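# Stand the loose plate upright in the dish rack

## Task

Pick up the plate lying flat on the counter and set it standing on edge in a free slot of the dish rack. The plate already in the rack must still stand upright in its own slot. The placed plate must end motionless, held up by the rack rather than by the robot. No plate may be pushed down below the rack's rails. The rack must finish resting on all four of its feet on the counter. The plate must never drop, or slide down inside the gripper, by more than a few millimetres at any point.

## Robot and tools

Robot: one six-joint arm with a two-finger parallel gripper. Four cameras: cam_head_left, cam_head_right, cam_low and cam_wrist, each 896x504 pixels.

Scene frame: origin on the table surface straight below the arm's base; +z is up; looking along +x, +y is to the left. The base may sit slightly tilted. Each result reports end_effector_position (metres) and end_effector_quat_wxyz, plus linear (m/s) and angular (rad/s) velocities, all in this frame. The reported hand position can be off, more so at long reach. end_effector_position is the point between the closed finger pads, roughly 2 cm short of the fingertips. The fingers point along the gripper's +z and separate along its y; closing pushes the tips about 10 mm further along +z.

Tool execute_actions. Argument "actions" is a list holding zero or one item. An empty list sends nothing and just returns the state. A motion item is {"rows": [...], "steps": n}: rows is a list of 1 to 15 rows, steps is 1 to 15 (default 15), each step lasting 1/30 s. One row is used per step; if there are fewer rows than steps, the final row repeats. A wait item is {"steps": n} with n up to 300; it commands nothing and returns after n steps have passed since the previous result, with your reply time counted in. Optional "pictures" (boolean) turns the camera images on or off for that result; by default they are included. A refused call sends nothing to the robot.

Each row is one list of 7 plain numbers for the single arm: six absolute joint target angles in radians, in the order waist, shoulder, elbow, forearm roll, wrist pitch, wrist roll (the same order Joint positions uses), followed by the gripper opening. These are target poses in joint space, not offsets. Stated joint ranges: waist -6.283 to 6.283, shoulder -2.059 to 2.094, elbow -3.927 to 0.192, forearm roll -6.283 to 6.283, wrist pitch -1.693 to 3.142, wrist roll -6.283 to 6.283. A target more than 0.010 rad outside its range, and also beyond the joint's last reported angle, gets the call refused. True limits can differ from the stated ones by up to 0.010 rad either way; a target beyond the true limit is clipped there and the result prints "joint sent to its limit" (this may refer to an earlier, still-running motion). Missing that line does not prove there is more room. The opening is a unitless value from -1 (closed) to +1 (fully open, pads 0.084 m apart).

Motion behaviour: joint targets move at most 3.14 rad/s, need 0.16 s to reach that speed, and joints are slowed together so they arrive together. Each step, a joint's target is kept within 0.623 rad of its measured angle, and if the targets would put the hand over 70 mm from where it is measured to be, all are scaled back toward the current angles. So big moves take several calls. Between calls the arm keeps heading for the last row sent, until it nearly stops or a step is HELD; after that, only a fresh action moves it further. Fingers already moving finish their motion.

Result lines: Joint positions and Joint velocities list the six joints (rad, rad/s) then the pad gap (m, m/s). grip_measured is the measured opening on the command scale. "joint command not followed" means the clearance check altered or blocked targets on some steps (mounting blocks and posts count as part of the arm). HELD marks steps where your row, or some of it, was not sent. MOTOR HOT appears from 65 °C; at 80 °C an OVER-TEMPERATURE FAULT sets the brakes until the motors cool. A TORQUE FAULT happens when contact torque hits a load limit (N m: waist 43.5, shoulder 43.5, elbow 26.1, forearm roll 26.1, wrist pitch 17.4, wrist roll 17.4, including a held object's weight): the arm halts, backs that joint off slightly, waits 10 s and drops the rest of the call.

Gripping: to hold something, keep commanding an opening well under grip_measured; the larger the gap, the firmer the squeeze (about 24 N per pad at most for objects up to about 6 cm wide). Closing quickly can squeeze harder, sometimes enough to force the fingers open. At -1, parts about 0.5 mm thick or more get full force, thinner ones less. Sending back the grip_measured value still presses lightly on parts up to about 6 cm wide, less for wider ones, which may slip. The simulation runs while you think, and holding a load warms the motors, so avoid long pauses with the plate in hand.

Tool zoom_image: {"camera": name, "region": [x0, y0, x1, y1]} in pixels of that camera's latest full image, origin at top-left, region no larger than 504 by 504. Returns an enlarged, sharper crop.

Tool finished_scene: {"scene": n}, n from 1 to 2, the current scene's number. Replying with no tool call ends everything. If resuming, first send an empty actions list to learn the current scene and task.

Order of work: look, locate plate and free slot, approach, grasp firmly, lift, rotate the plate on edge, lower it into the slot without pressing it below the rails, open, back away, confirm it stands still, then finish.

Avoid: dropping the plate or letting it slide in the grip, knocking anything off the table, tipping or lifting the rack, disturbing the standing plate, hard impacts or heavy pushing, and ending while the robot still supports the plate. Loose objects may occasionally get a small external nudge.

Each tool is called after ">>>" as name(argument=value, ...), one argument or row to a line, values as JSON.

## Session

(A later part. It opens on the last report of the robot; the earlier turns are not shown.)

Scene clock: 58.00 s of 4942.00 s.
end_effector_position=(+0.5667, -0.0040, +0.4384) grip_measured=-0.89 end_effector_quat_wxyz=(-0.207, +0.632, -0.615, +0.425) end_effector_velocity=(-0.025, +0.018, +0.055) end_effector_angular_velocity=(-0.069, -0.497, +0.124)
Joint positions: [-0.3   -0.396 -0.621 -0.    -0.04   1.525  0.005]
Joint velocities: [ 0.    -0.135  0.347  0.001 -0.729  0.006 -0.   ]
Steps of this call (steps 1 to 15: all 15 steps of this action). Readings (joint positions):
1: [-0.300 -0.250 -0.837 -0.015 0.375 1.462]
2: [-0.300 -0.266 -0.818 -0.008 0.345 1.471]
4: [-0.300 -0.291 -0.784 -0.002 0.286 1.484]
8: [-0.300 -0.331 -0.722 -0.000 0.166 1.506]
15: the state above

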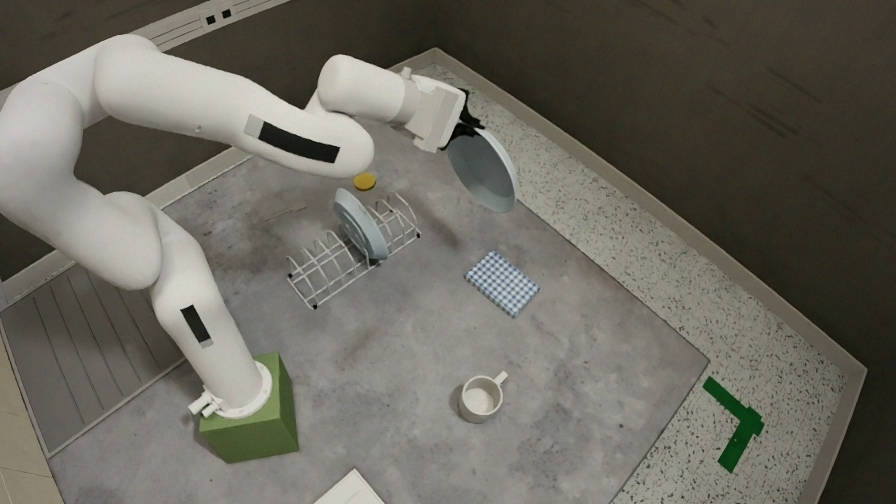

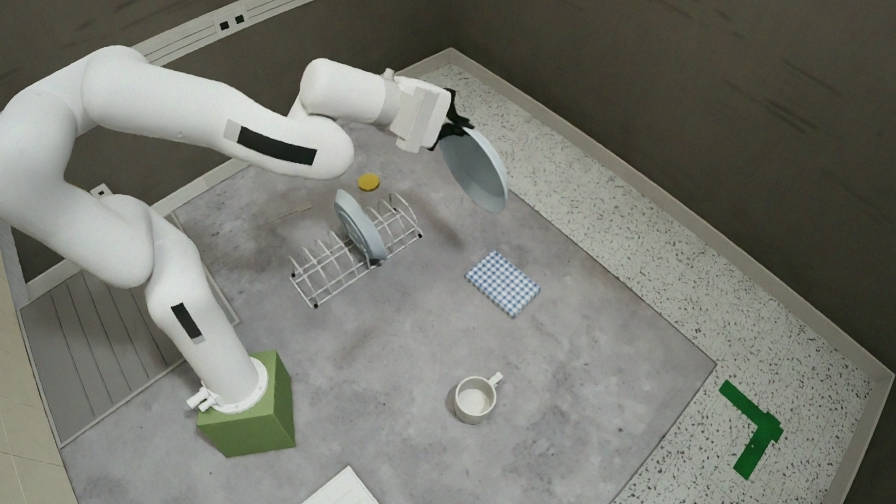

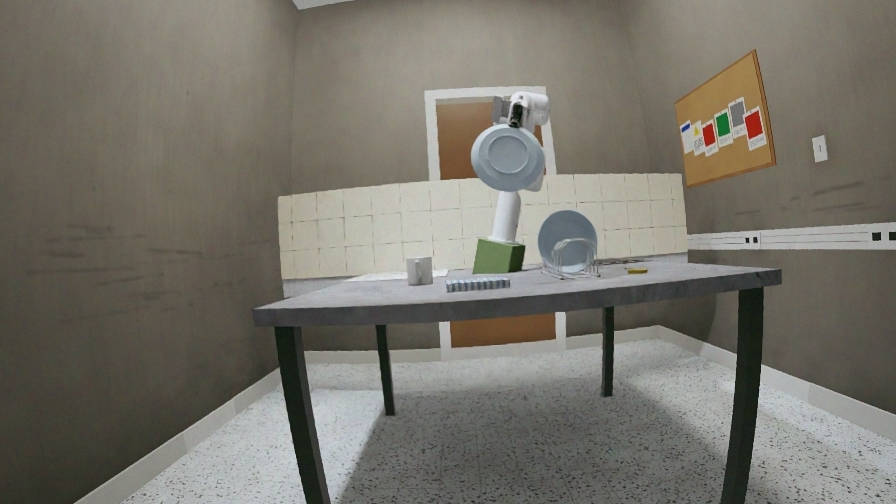

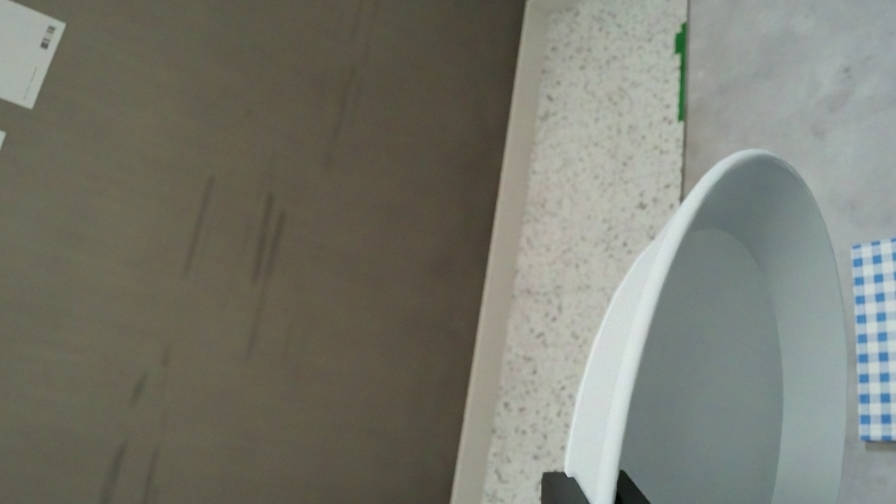

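Held without slip. Move to hover.

>>> execute_actions(
  actions=[
    {"rows":[[-0.29,-0.4,-0.6,0,-0.08,1.525,-1],[-0.275,-0.4,-0.598,0,-0.08,1.525,-1],[-0.255,-0.4,-0.596,0,-0.08,1.525,-1],[-0.235,-0.4,-0.594,0,-0.08,1.525,-1],[-0.215,-0.4,-0.592,0,-0.08,1.525,-1],[-0.195,-0.4,-0.59,0,-0.08,1.525,-1],[-0.175,-0.4,-0.587,0,-0.08,1.525,-1],[-0.155,-0.4,-0.584,0,-0.08,1.525,-1],[-0.135,-0.4,-0.58,0,-0.08,1.525,-1],[-0.115,-0.4,-0.575,0,-0.08,1.525,-1],[-0.095,-0.4,-0.57,0,-0.08,1.525,-1],[-0.075,-0.4,-0.565,0,-0.08,1.525,-1],[-0.055,-0.4,-0.56,0,-0.08,1.525,-1],[-0.035,-0.4,-0.555,0,-0.08,1.525,-1],[-0.015,-0.4,-0.55,0,-0.08,1.525,-1]]},
  ],
  pictures=false,
)

>>> execute_actions(
  actions=[
    {"rows":[[0,-0.398,-0.543,0,-0.083,1.525,-1],[0.015,-0.396,-0.535,0,-0.086,1.525,-1],[0.028,-0.393,-0.527,0,-0.089,1.525,-1],[0.038,-0.39,-0.519,0,-0.092,1.525,-1],[0.044,-0.387,-0.511,0,-0.095,1.525,-1],[0.047,-0.384,-0.503,0,-0.098,1.525,-1],[0.047,-0.381,-0.495,0,-0.101,1.525,-1],[0.047,-0.378,-0.487,0,-0.104,1.525,-1],[0.047,-0.375,-0.479,0,-0.107,1.525,-1],[0.047,-0.372,-0.471,0,-0.11,1.525,-1],[0.047,-0.37,-0.463,0,-0.113,1.525,-1],[0.047,-0.368,-0.455,0,-0.116,1.525,-1],[0.047,-0.3665,-0.447,0,-0.118,1.525,-1]],"steps":15},
  ],
  pictures=false,
)

>>> execute_actions(
  actions=[
    {"steps":12},
  ],
)

>>> zoom_image(
  camera="cam_head_right",
  region=[320,90,500,270],
)

>>> zoom_image(
  camera="cam_low",
  region=[500,140,650,290],
)

Scene clock: 64.10 s of 4942.00 s.
end_effector_position=(+0.5590, +0.1100, +0.3902) grip_measured=-0.89 end_effector_quat_wxyz=(-0.242, +0.706, -0.554, +0.369) end_effector_velocity=(-0.068, +0.278, -0.151) end_effector_angular_velocity=(+0.064, +0.289, +0.540)
Joint positions: [-0.067 -0.4   -0.563 -0.    -0.08   1.525  0.005]
Joint velocities: [ 0.596  0.002  0.154  0.002  0.001 -0.001  0.   ]
Steps of this call (steps 1 to 30: the robot went on to your last target; steps 31 to 120: nothing new was sent; then 1.60 s passed at rest; steps 121 to 135: all 15 steps of this action). Readings (joint positions):
121: [-0.300 -0.400 -0.600 0.000 -0.080 1.525]
122: [-0.297 -0.400 -0.600 0.000 -0.080 1.525]
124: [-0.279 -0.400 -0.599 0.000 -0.080 1.525]
128: [-0.206 -0.400 -0.591 -0.000 -0.080 1.525]
135: the state above

Scene clock: 64.60 s of 4942.00 s.
end_effector_position=(+0.5210, +0.1471, +0.3131) grip_measured=-0.89 end_effector_quat_wxyz=(-0.221, +0.752, -0.538, +0.311) end_effector_velocity=(-0.052, -0.028, -0.092) end_effector_angular_velocity=(-0.034, +0.169, -0.032)
Joint positions: [ 0.046 -0.367 -0.451  0.    -0.116  1.525  0.005]
Joint velocities: [ 0.003  0.039  0.161 -0.001 -0.025  0.001  0.   ]
Steps of this call (steps 1 to 15: all 15 steps of this action). Readings (joint positions):
1: [-0.047 -0.400 -0.558 -0.000 -0.080 1.525]
2: [-0.028 -0.400 -0.552 -0.000 -0.081 1.525]
4: [0.006 -0.397 -0.539 -0.000 -0.085 1.525]
8: [0.044 -0.385 -0.505 -0.000 -0.097 1.525]
15: the state above

Scene clock: 65.00 s of 4942.00 s.
end_effector_position=(+0.5198, +0.1469, +0.3113) grip_measured=-0.89 end_effector_quat_wxyz=(-0.220, +0.752, -0.538, +0.310) end_effector_velocity=(-0.001, -0.000, -0.002) end_effector_angular_velocity=(-0.002, +0.005, +0.000)
Joint positions: [ 0.047 -0.367 -0.447  0.    -0.118  1.525  0.005]
Joint velocities: [ 0.     0.001  0.003 -0.001  0.001  0.    -0.   ]
Steps of this call (steps 1 to 12: the robot went on to your last target). Readings (joint positions):
1: [0.046 -0.366 -0.447 0.000 -0.117 1.525]
2: [0.046 -0.366 -0.446 0.000 -0.117 1.525]
4: [0.047 -0.366 -0.447 0.000 -0.118 1.525]
8: [0.047 -0.367 -0.448 0.000 -0.118 1.525]
12: the state above

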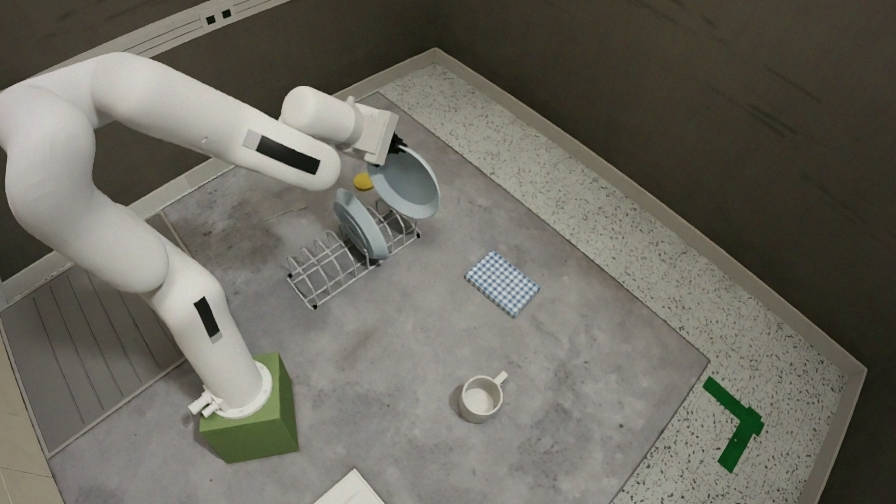

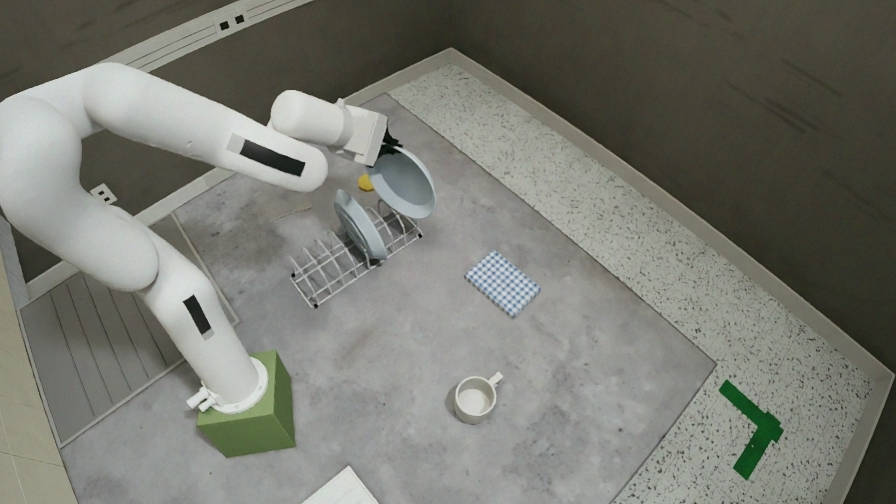

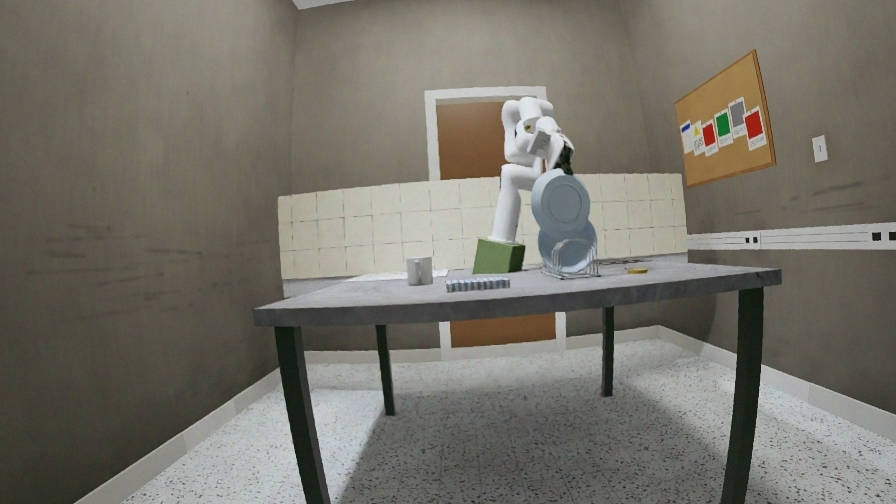

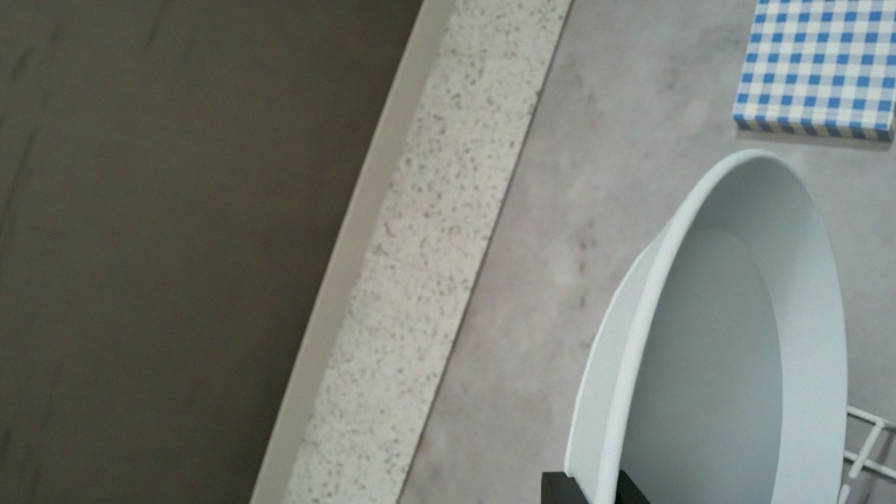

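Region (320, 90, 500, 270) of cam_head_right's 896x504 image, scaled by 2.800, with more detail than that image has.

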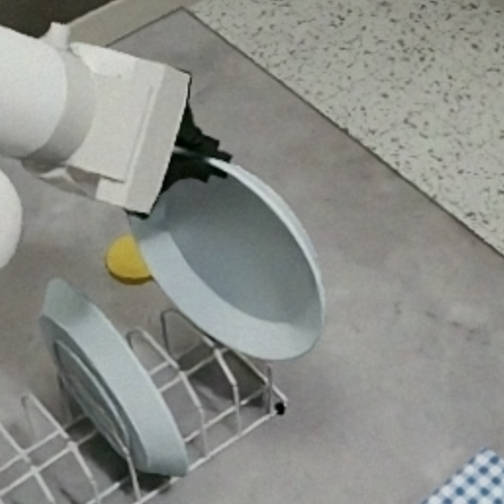

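Region (500, 140, 650, 290) of cam_low's 896x504 image, scaled by 3.360, with more detail than that image has.

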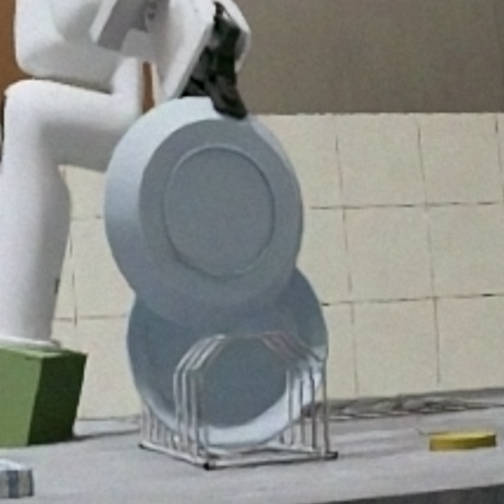

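>>> execute_actions(
  actions=[
    {"rows":[[0.047,-0.3665,-0.447,0,-0.118,1.54,-1],[0.047,-0.3665,-0.447,0,-0.118,1.565,-1],[0.047,-0.3665,-0.447,0,-0.118,1.59,-1],[0.047,-0.3665,-0.447,0,-0.118,1.615,-1],[0.047,-0.3665,-0.447,0,-0.118,1.64,-1],[0.047,-0.3665,-0.447,0,-0.118,1.665,-1],[0.047,-0.3665,-0.447,0,-0.118,1.69,-1],[0.047,-0.3665,-0.447,0,-0.118,1.715,-1],[0.047,-0.3665,-0.447,0,-0.118,1.74,-1],[0.047,-0.3665,-0.447,0,-0.118,1.765,-1],[0.047,-0.3665,-0.447,0,-0.118,1.79,-1],[0.047,-0.3665,-0.447,0,-0.118,1.815,-1],[0.047,-0.3665,-0.447,0,-0.118,1.84,-1],[0.047,-0.3665,-0.447,0,-0.118,1.865,-1],[0.047,-0.3665,-0.447,0,-0.118,1.882,-1]]},
  ],
  pictures=false,
)

>>> execute_actions(
  actions=[
    {"steps":12},
  ],
)

>>> zoom_image(
  camera="cam_head_right",
  region=[320,90,500,270],
)

>>> zoom_image(
  camera="cam_low",
  region=[500,140,650,290],
)

Scene clock: 70.27 s of 4942.00 s.
end_effector_position=(+0.5197, +0.1469, +0.3110) grip_measured=-0.89 end_effector_quat_wxyz=(-0.263, +0.665, -0.643, +0.274) end_effector_velocity=(+0.000, +0.000, +0.001) end_effector_angular_velocity=(+0.518, -0.004, -0.523)
Joint positions: [ 0.047 -0.366 -0.447 -0.    -0.118  1.822  0.005]
Joint velocities: [-0.    -0.    -0.001  0.001 -0.001  0.735  0.   ]
Steps of this call (steps 1 to 15: the robot went on to your last target; steps 16 to 100: nothing new was sent; then 1.43 s passed at rest; steps 101 to 115: all 15 steps of this action). Readings (joint positions):
101: [0.047 -0.367 -0.447 -0.000 -0.118 1.525]
102: [0.047 -0.367 -0.447 -0.000 -0.118 1.530]
104: [0.047 -0.367 -0.447 -0.000 -0.118 1.557]
108: [0.047 -0.366 -0.447 -0.000 -0.118 1.648]
115: the state above

Scene clock: 70.67 s of 4942.00 s.
end_effector_position=(+0.5197, +0.1469, +0.3110) grip_measured=-0.90 end_effector_quat_wxyz=(-0.271, +0.645, -0.663, +0.266) end_effector_velocity=(-0.000, -0.000, -0.001) end_effector_angular_velocity=(+0.001, +0.001, -0.001)
Joint positions: [ 0.047 -0.366 -0.447 -0.    -0.118  1.882  0.005]
Joint velocities: [-0.    -0.     0.001  0.     0.     0.001 -0.   ]
Steps of this call (steps 1 to 12: the robot went on to your last target). Readings (joint positions):
1: [0.047 -0.366 -0.447 -0.000 -0.118 1.845]
2: [0.047 -0.366 -0.447 -0.000 -0.118 1.864]
4: [0.047 -0.367 -0.447 -0.000 -0.118 1.878]
8: [0.047 -0.366 -0.447 -0.000 -0.118 1.882]
12: the state above

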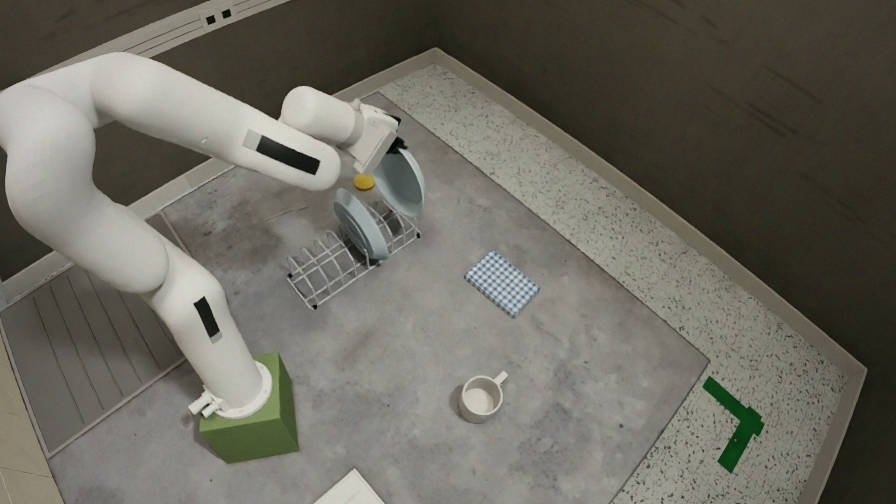

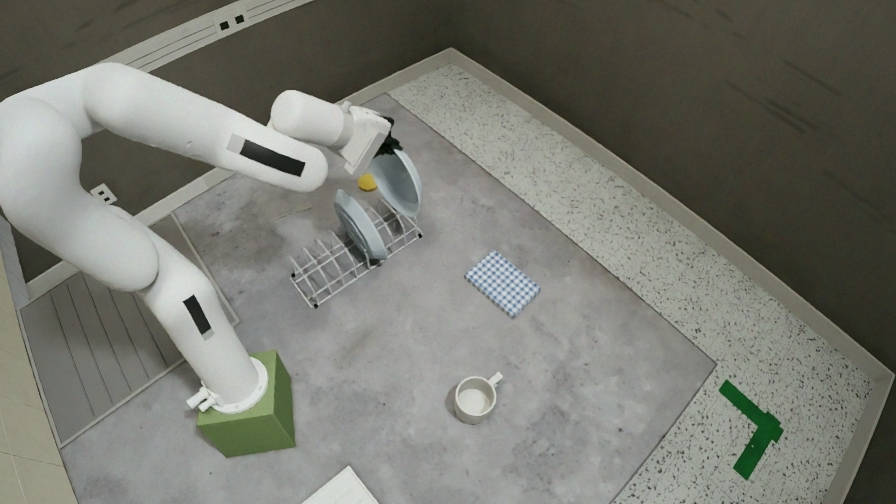

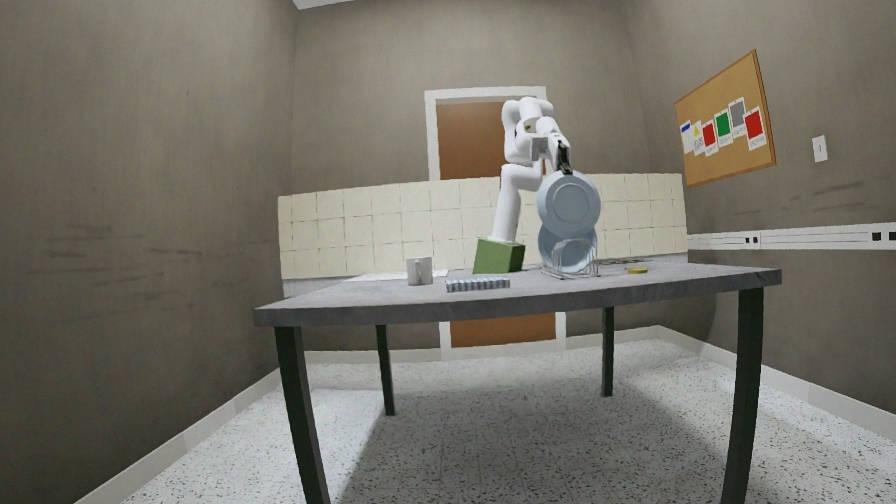

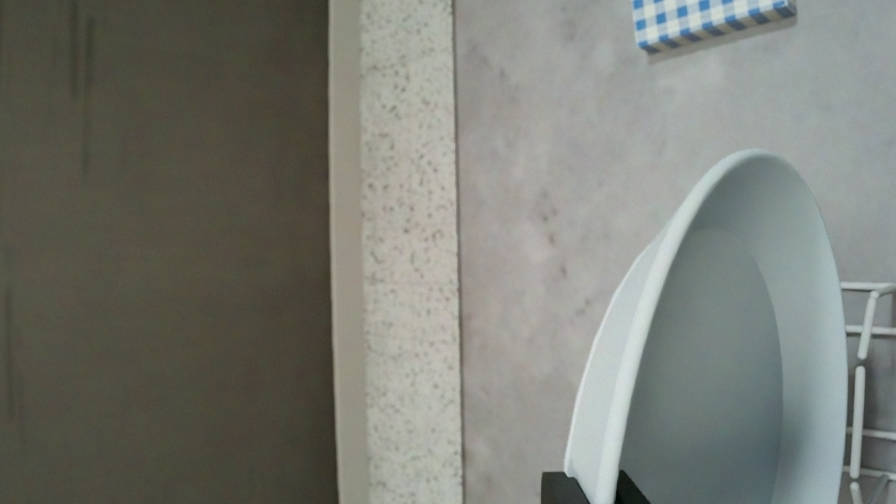

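Region (320, 90, 500, 270) of cam_head_right's 896x504 image, scaled by 2.800, with more detail than that image has.

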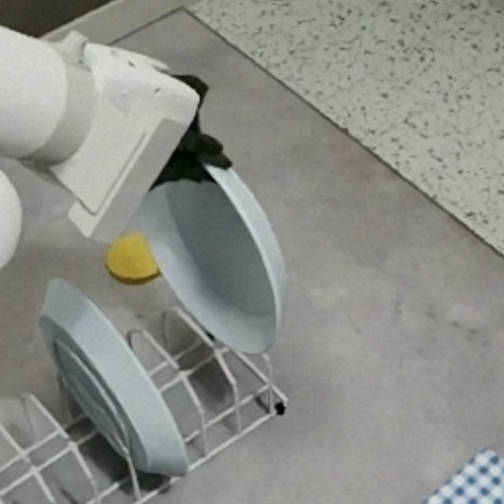

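Region (500, 140, 650, 290) of cam_low's 896x504 image, scaled by 3.360, with more detail than that image has.

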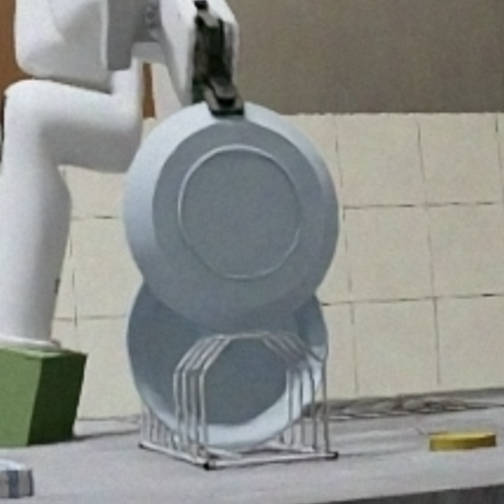

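>>> execute_actions(
  actions=[
    {"rows":[[0.05,-0.359,-0.451,0,-0.122,1.885,-1],[0.052,-0.351,-0.455,0,-0.125,1.889,-1],[0.055,-0.343,-0.459,0,-0.129,1.892,-1],[0.058,-0.336,-0.463,0,-0.133,1.896,-1],[0.061,-0.328,-0.467,0,-0.136,1.9,-1],[0.063,-0.32,-0.471,0,-0.14,1.903,-1],[0.066,-0.313,-0.475,0,-0.144,1.907,-1],[0.069,-0.305,-0.479,0,-0.147,1.91,-1],[0.071,-0.297,-0.483,0,-0.151,1.914,-1],[0.074,-0.29,-0.487,0,-0.155,1.917,-1]],"steps":15},
  ],
)

>>> zoom_image(
  camera="cam_head_right",
  region=[340,140,460,260],
)

>>> zoom_image(
  camera="cam_low",
  region=[500,140,650,290],
)

Scene clock: 76.10 s of 4942.00 s.
end_effector_position=(+0.5304, +0.1608, +0.2981) grip_measured=-0.89 end_effector_quat_wxyz=(-0.278, +0.643, -0.667, +0.255) end_effector_velocity=(+0.003, +0.002, +0.005) end_effector_angular_velocity=(+0.008, -0.014, -0.001)
Joint positions: [ 0.074 -0.29  -0.487 -0.    -0.155  1.917  0.005]
Joint velocities: [ 0.001 -0.001 -0.005  0.002 -0.009  0.005  0.   ]
Steps of this call (steps 1 to 30: the robot went on to your last target; steps 31 to 120: nothing new was sent; then 0.93 s passed at rest; steps 121 to 135: all 15 steps of this action). Readings (joint positions):
121: [0.047 -0.366 -0.447 0.000 -0.118 1.882]
122: [0.048 -0.364 -0.448 0.000 -0.119 1.883]
124: [0.052 -0.353 -0.454 0.000 -0.125 1.888]
128: [0.062 -0.323 -0.470 -0.000 -0.139 1.902]
135: the state above

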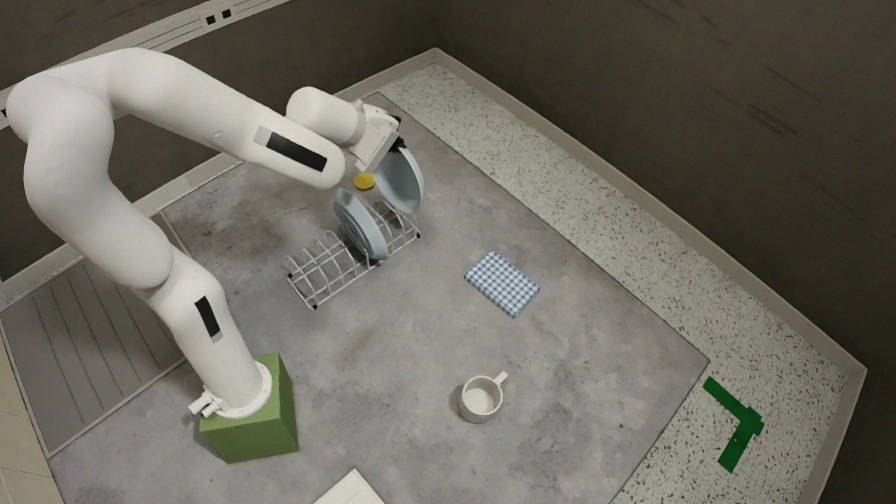

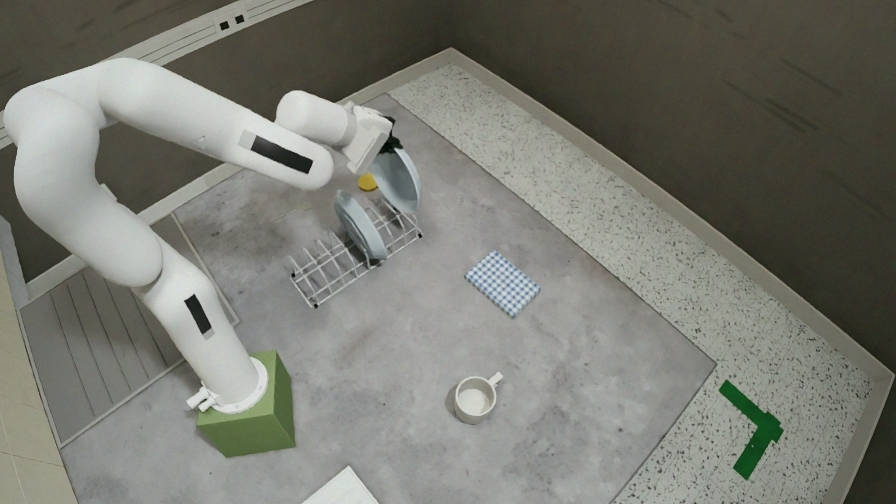

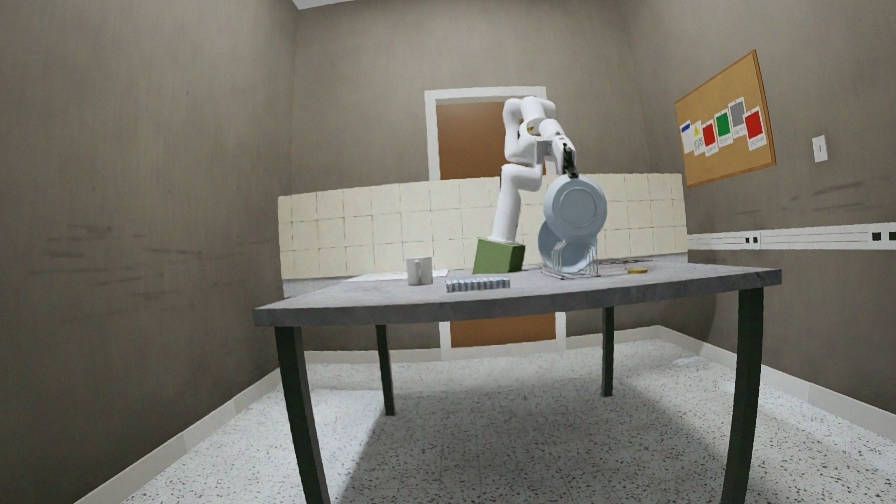

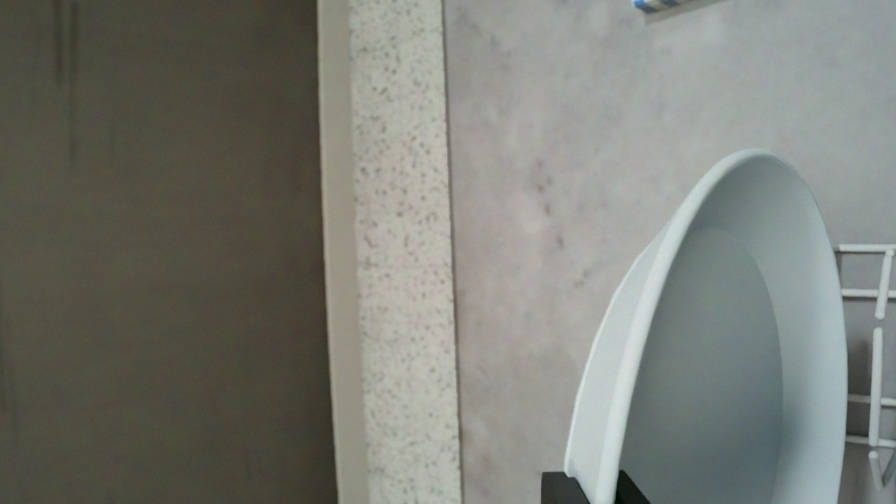

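Region (340, 140, 460, 260) of cam_head_right's 896x504 image, scaled by 4.200, with more detail than that image has.

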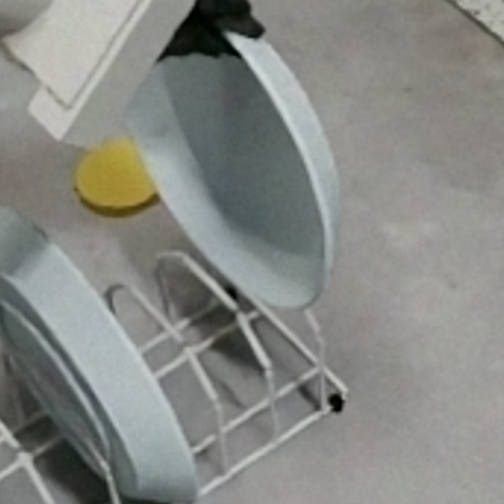

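Region (500, 140, 650, 290) of cam_low's 896x504 image, scaled by 3.360, with more detail than that image has.

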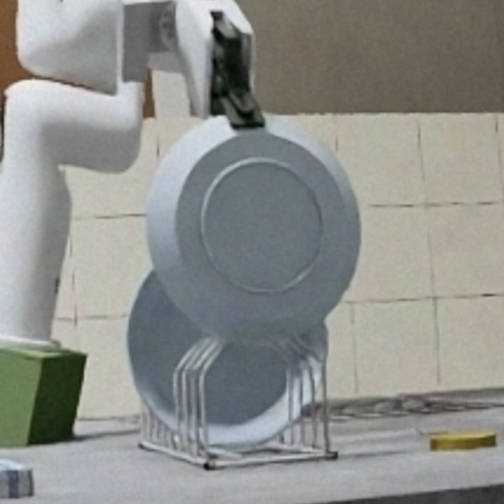

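>>> execute_actions(
  actions=[
    {"rows":[[0.075,-0.296,-0.481,0,-0.155,1.918,-1],[0.076,-0.302,-0.475,0,-0.155,1.92,-1],[0.078,-0.308,-0.47,0,-0.155,1.922,-1],[0.079,-0.314,-0.464,0,-0.155,1.924,-1],[0.08,-0.32,-0.458,0,-0.155,1.925,-1],[0.082,-0.326,-0.452,0,-0.155,1.927,-1],[0.083,-0.332,-0.446,0,-0.155,1.929,-1],[0.084,-0.337,-0.441,0,-0.154,1.93,-1]],"steps":15},
  ],
)

>>> zoom_image(
  camera="cam_head_right",
  region=[340,140,460,260],
)

>>> zoom_image(
  camera="cam_low",
  region=[530,200,620,290],
)

Scene clock: 84.33 s of 4942.00 s.
end_effector_position=(+0.5168, +0.1629, +0.2989) grip_measured=-0.89 end_effector_quat_wxyz=(-0.282, +0.641, -0.668, +0.251) end_effector_velocity=(-0.001, -0.000, -0.001) end_effector_angular_velocity=(-0.002, +0.003, +0.001)
Joint positions: [ 0.084 -0.337 -0.442  0.    -0.154  1.93   0.005]
Joint velocities: [-0.     0.001  0.001 -0.002  0.001  0.    -0.   ]
Steps of this call (steps 1 to 15: the robot went on to your last target; steps 16 to 100: nothing new was sent; then 4.40 s passed at rest; steps 101 to 115: all 15 steps of this action). Readings (joint positions):
101: [0.074 -0.290 -0.487 0.000 -0.155 1.917]
102: [0.074 -0.292 -0.485 0.000 -0.155 1.917]
104: [0.076 -0.301 -0.477 0.000 -0.155 1.920]
108: [0.081 -0.324 -0.454 -0.000 -0.155 1.927]
115: the state above

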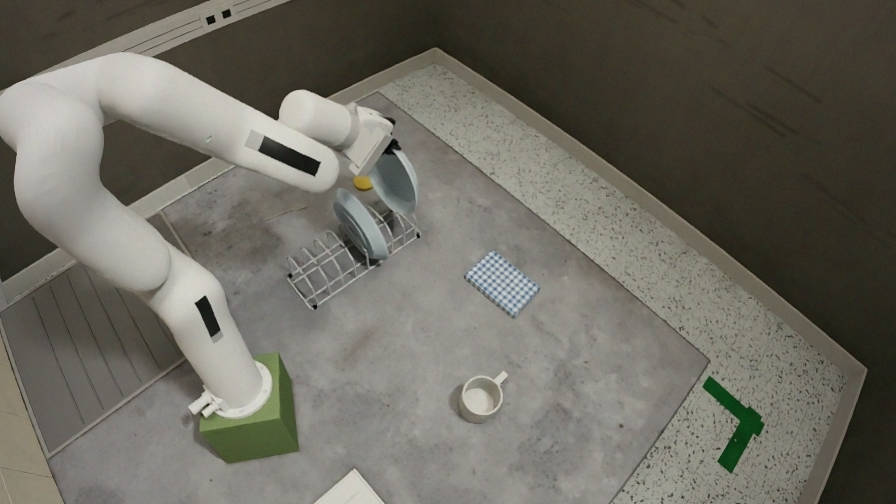

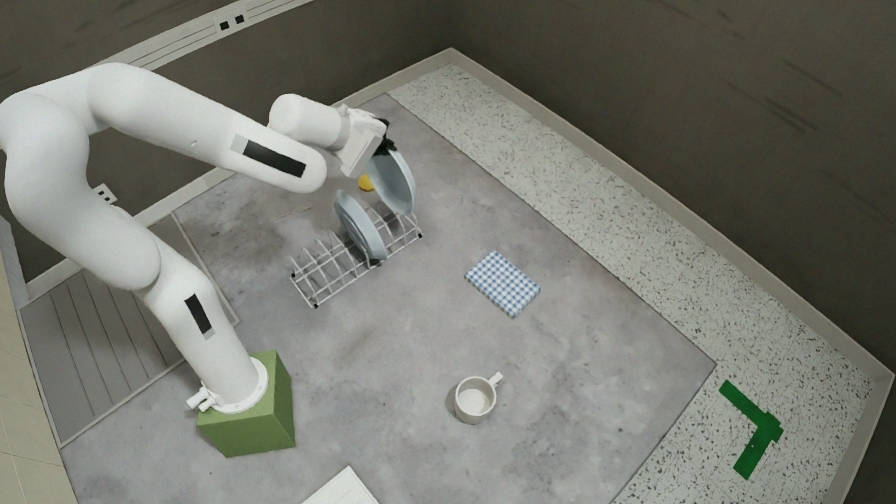

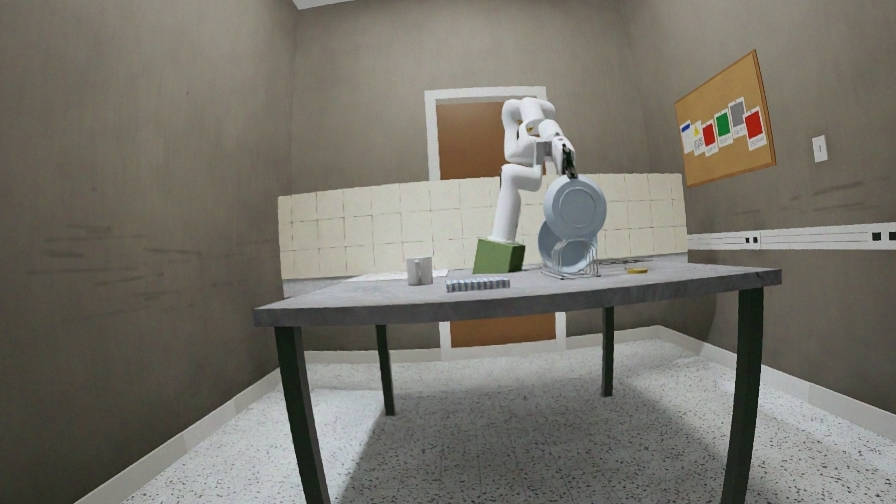

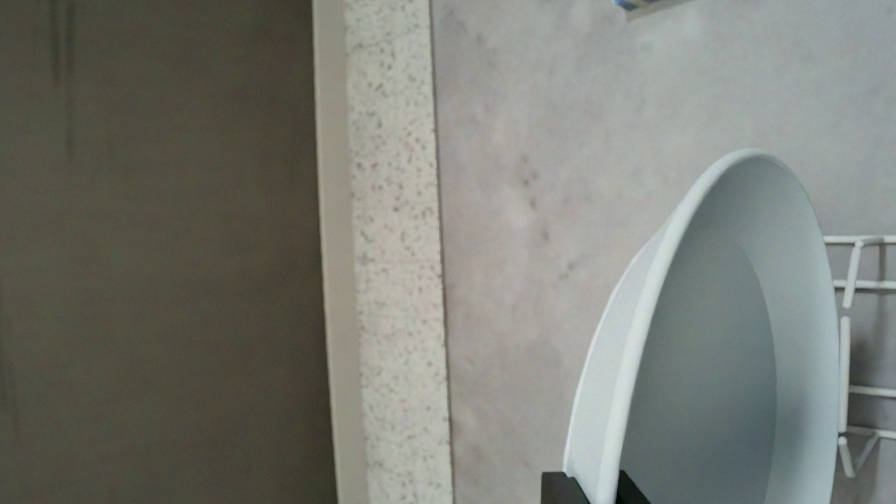

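Region (340, 140, 460, 260) of cam_head_right's 896x504 image, scaled by 4.200, with more detail than that image has.

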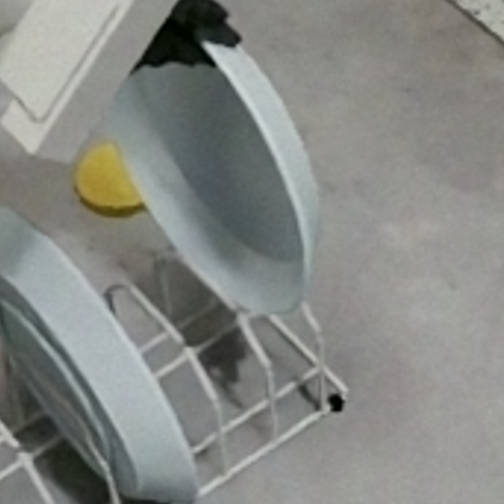

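Region (530, 200, 620, 290) of cam_low's 896x504 image, scaled by 5.600, with more detail than that image has.

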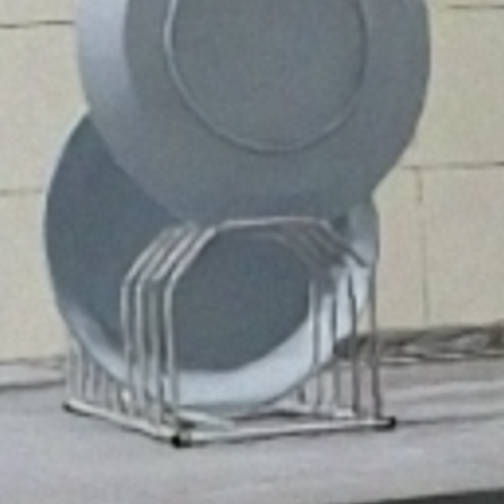

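>>> execute_actions(
  actions=[
    {"rows":[[0.084,-0.331,-0.447,0,-0.154,1.93,-1],[0.083,-0.325,-0.453,0,-0.154,1.93,-1],[0.083,-0.319,-0.459,0,-0.154,1.93,-1],[0.082,-0.313,-0.464,0,-0.155,1.93,-1],[0.083,-0.304,-0.462,0,-0.166,1.931,-1],[0.084,-0.295,-0.46,0,-0.177,1.932,-1],[0.086,-0.286,-0.458,0,-0.187,1.934,-1],[0.087,-0.277,-0.456,0,-0.198,1.935,-1],[0.088,-0.268,-0.454,0,-0.209,1.937,-1],[0.089,-0.26,-0.453,0,-0.22,1.938,-1],[0.091,-0.251,-0.451,0,-0.231,1.94,-1],[0.092,-0.242,-0.449,0,-0.241,1.941,-1],[0.093,-0.233,-0.447,0,-0.252,1.943,-1],[0.0945,-0.224,-0.445,0,-0.263,1.945,-1]],"steps":15},
  ],
  pictures=false,
)

>>> execute_actions(
  actions=[
    {"steps":10},
  ],
)

>>> zoom_image(
  camera="cam_head_right",
  region=[340,140,460,260],
)

>>> zoom_image(
  camera="cam_low",
  region=[530,200,620,290],
)

Scene clock: 90.50 s of 4942.00 s.
end_effector_position=(+0.5215, +0.1634, +0.2722) grip_measured=-0.90 end_effector_quat_wxyz=(-0.283, +0.640, -0.670, +0.246) end_effector_velocity=(-0.007, +0.001, -0.080) end_effector_angular_velocity=(+0.038, +0.008, -0.001)
Joint positions: [ 0.093 -0.236 -0.447 -0.    -0.247  1.942  0.005]
Joint velocities: [ 0.035  0.25   0.047 -0.    -0.299  0.049  0.   ]
Steps of this call (steps 1 to 15: the robot went on to your last target; steps 16 to 100: nothing new was sent; then 2.33 s passed at rest; steps 101 to 115: all 15 steps of this action). Readings (joint positions):
101: [0.084 -0.337 -0.441 0.000 -0.154 1.930]
102: [0.084 -0.335 -0.443 0.000 -0.154 1.930]
104: [0.083 -0.326 -0.451 -0.000 -0.154 1.930]
108: [0.084 -0.298 -0.460 -0.000 -0.174 1.932]
115: the state above

Scene clock: 90.83 s of 4942.00 s.
end_effector_position=(+0.5215, +0.1637, +0.2689) grip_measured=-0.90 end_effector_quat_wxyz=(-0.284, +0.640, -0.670, +0.246) end_effector_velocity=(-0.002, -0.002, -0.004) end_effector_angular_velocity=(-0.002, +0.009, -0.002)
Joint positions: [ 0.094 -0.225 -0.445 -0.    -0.263  1.945  0.005]
Joint velocities: [-0.     0.003  0.005 -0.     0.001  0.    -0.   ]
Steps of this call (steps 1 to 10: the robot went on to your last target). Readings (joint positions):
1: [0.094 -0.229 -0.446 -0.000 -0.255 1.944]
2: [0.094 -0.225 -0.444 -0.000 -0.259 1.944]
4: [0.094 -0.224 -0.444 0.000 -0.262 1.945]
8: [0.094 -0.225 -0.446 -0.000 -0.263 1.945]
10: the state above

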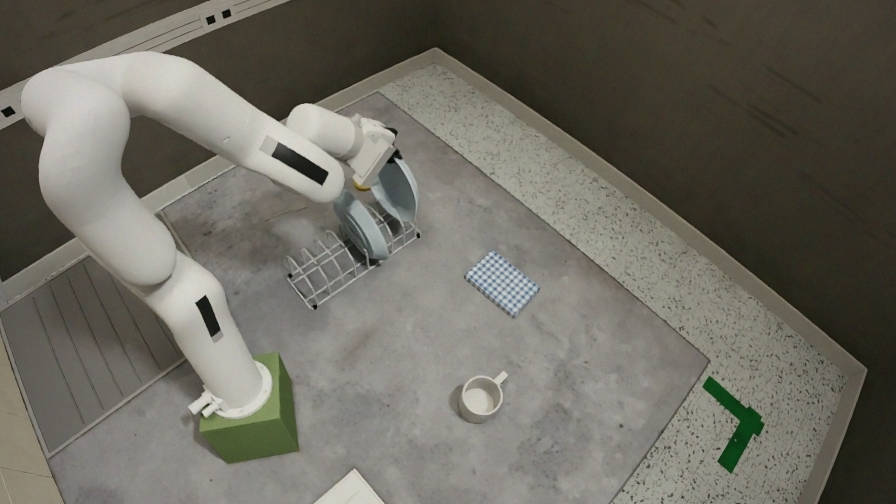

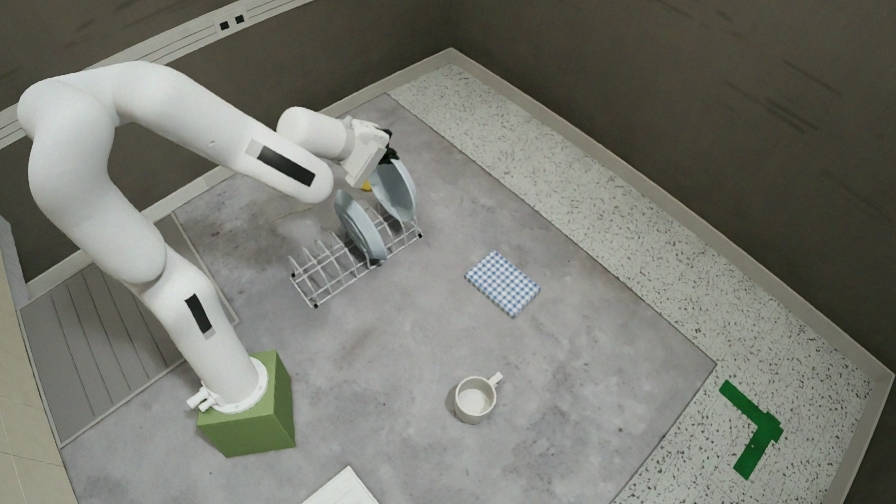

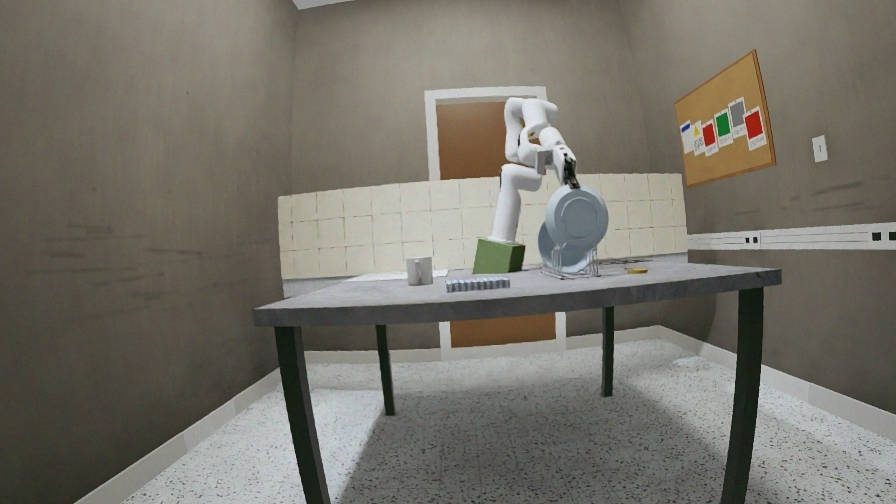

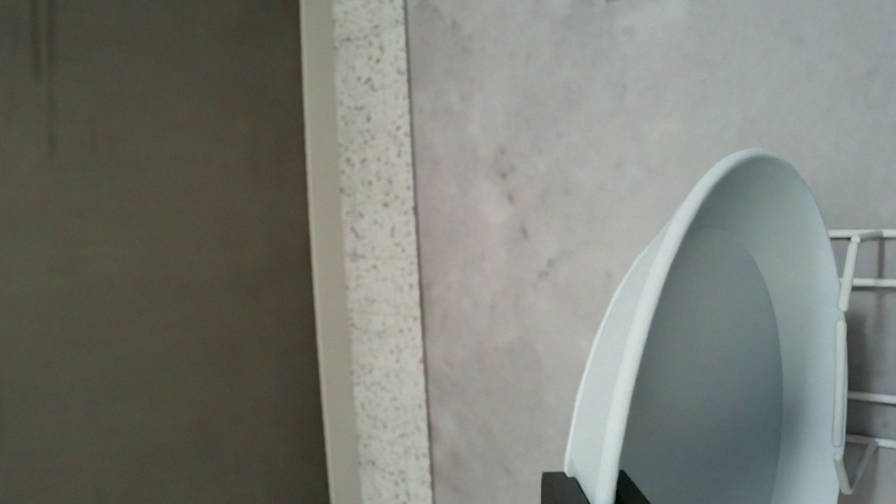

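Region (340, 140, 460, 260) of cam_head_right's 896x504 image, scaled by 4.200, with more detail than that image has.

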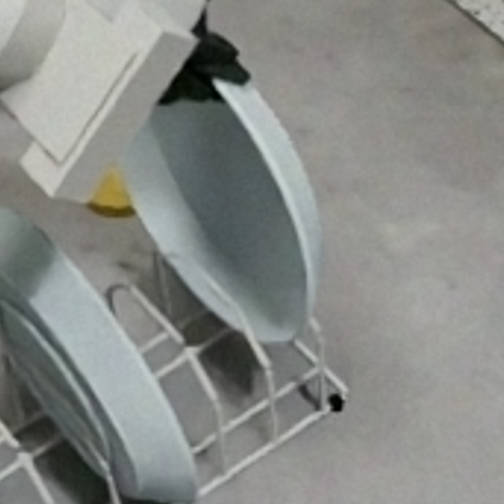

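Region (530, 200, 620, 290) of cam_low's 896x504 image, scaled by 5.600, with more detail than that image has.

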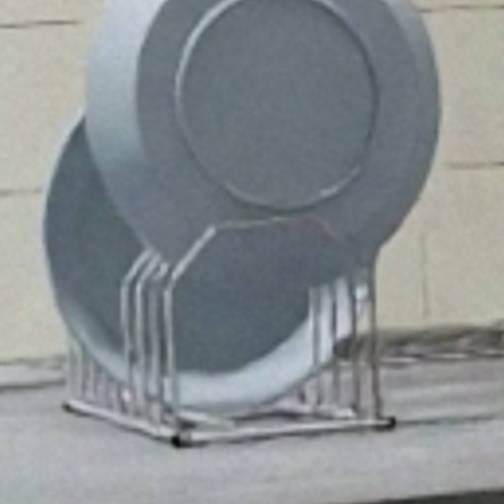

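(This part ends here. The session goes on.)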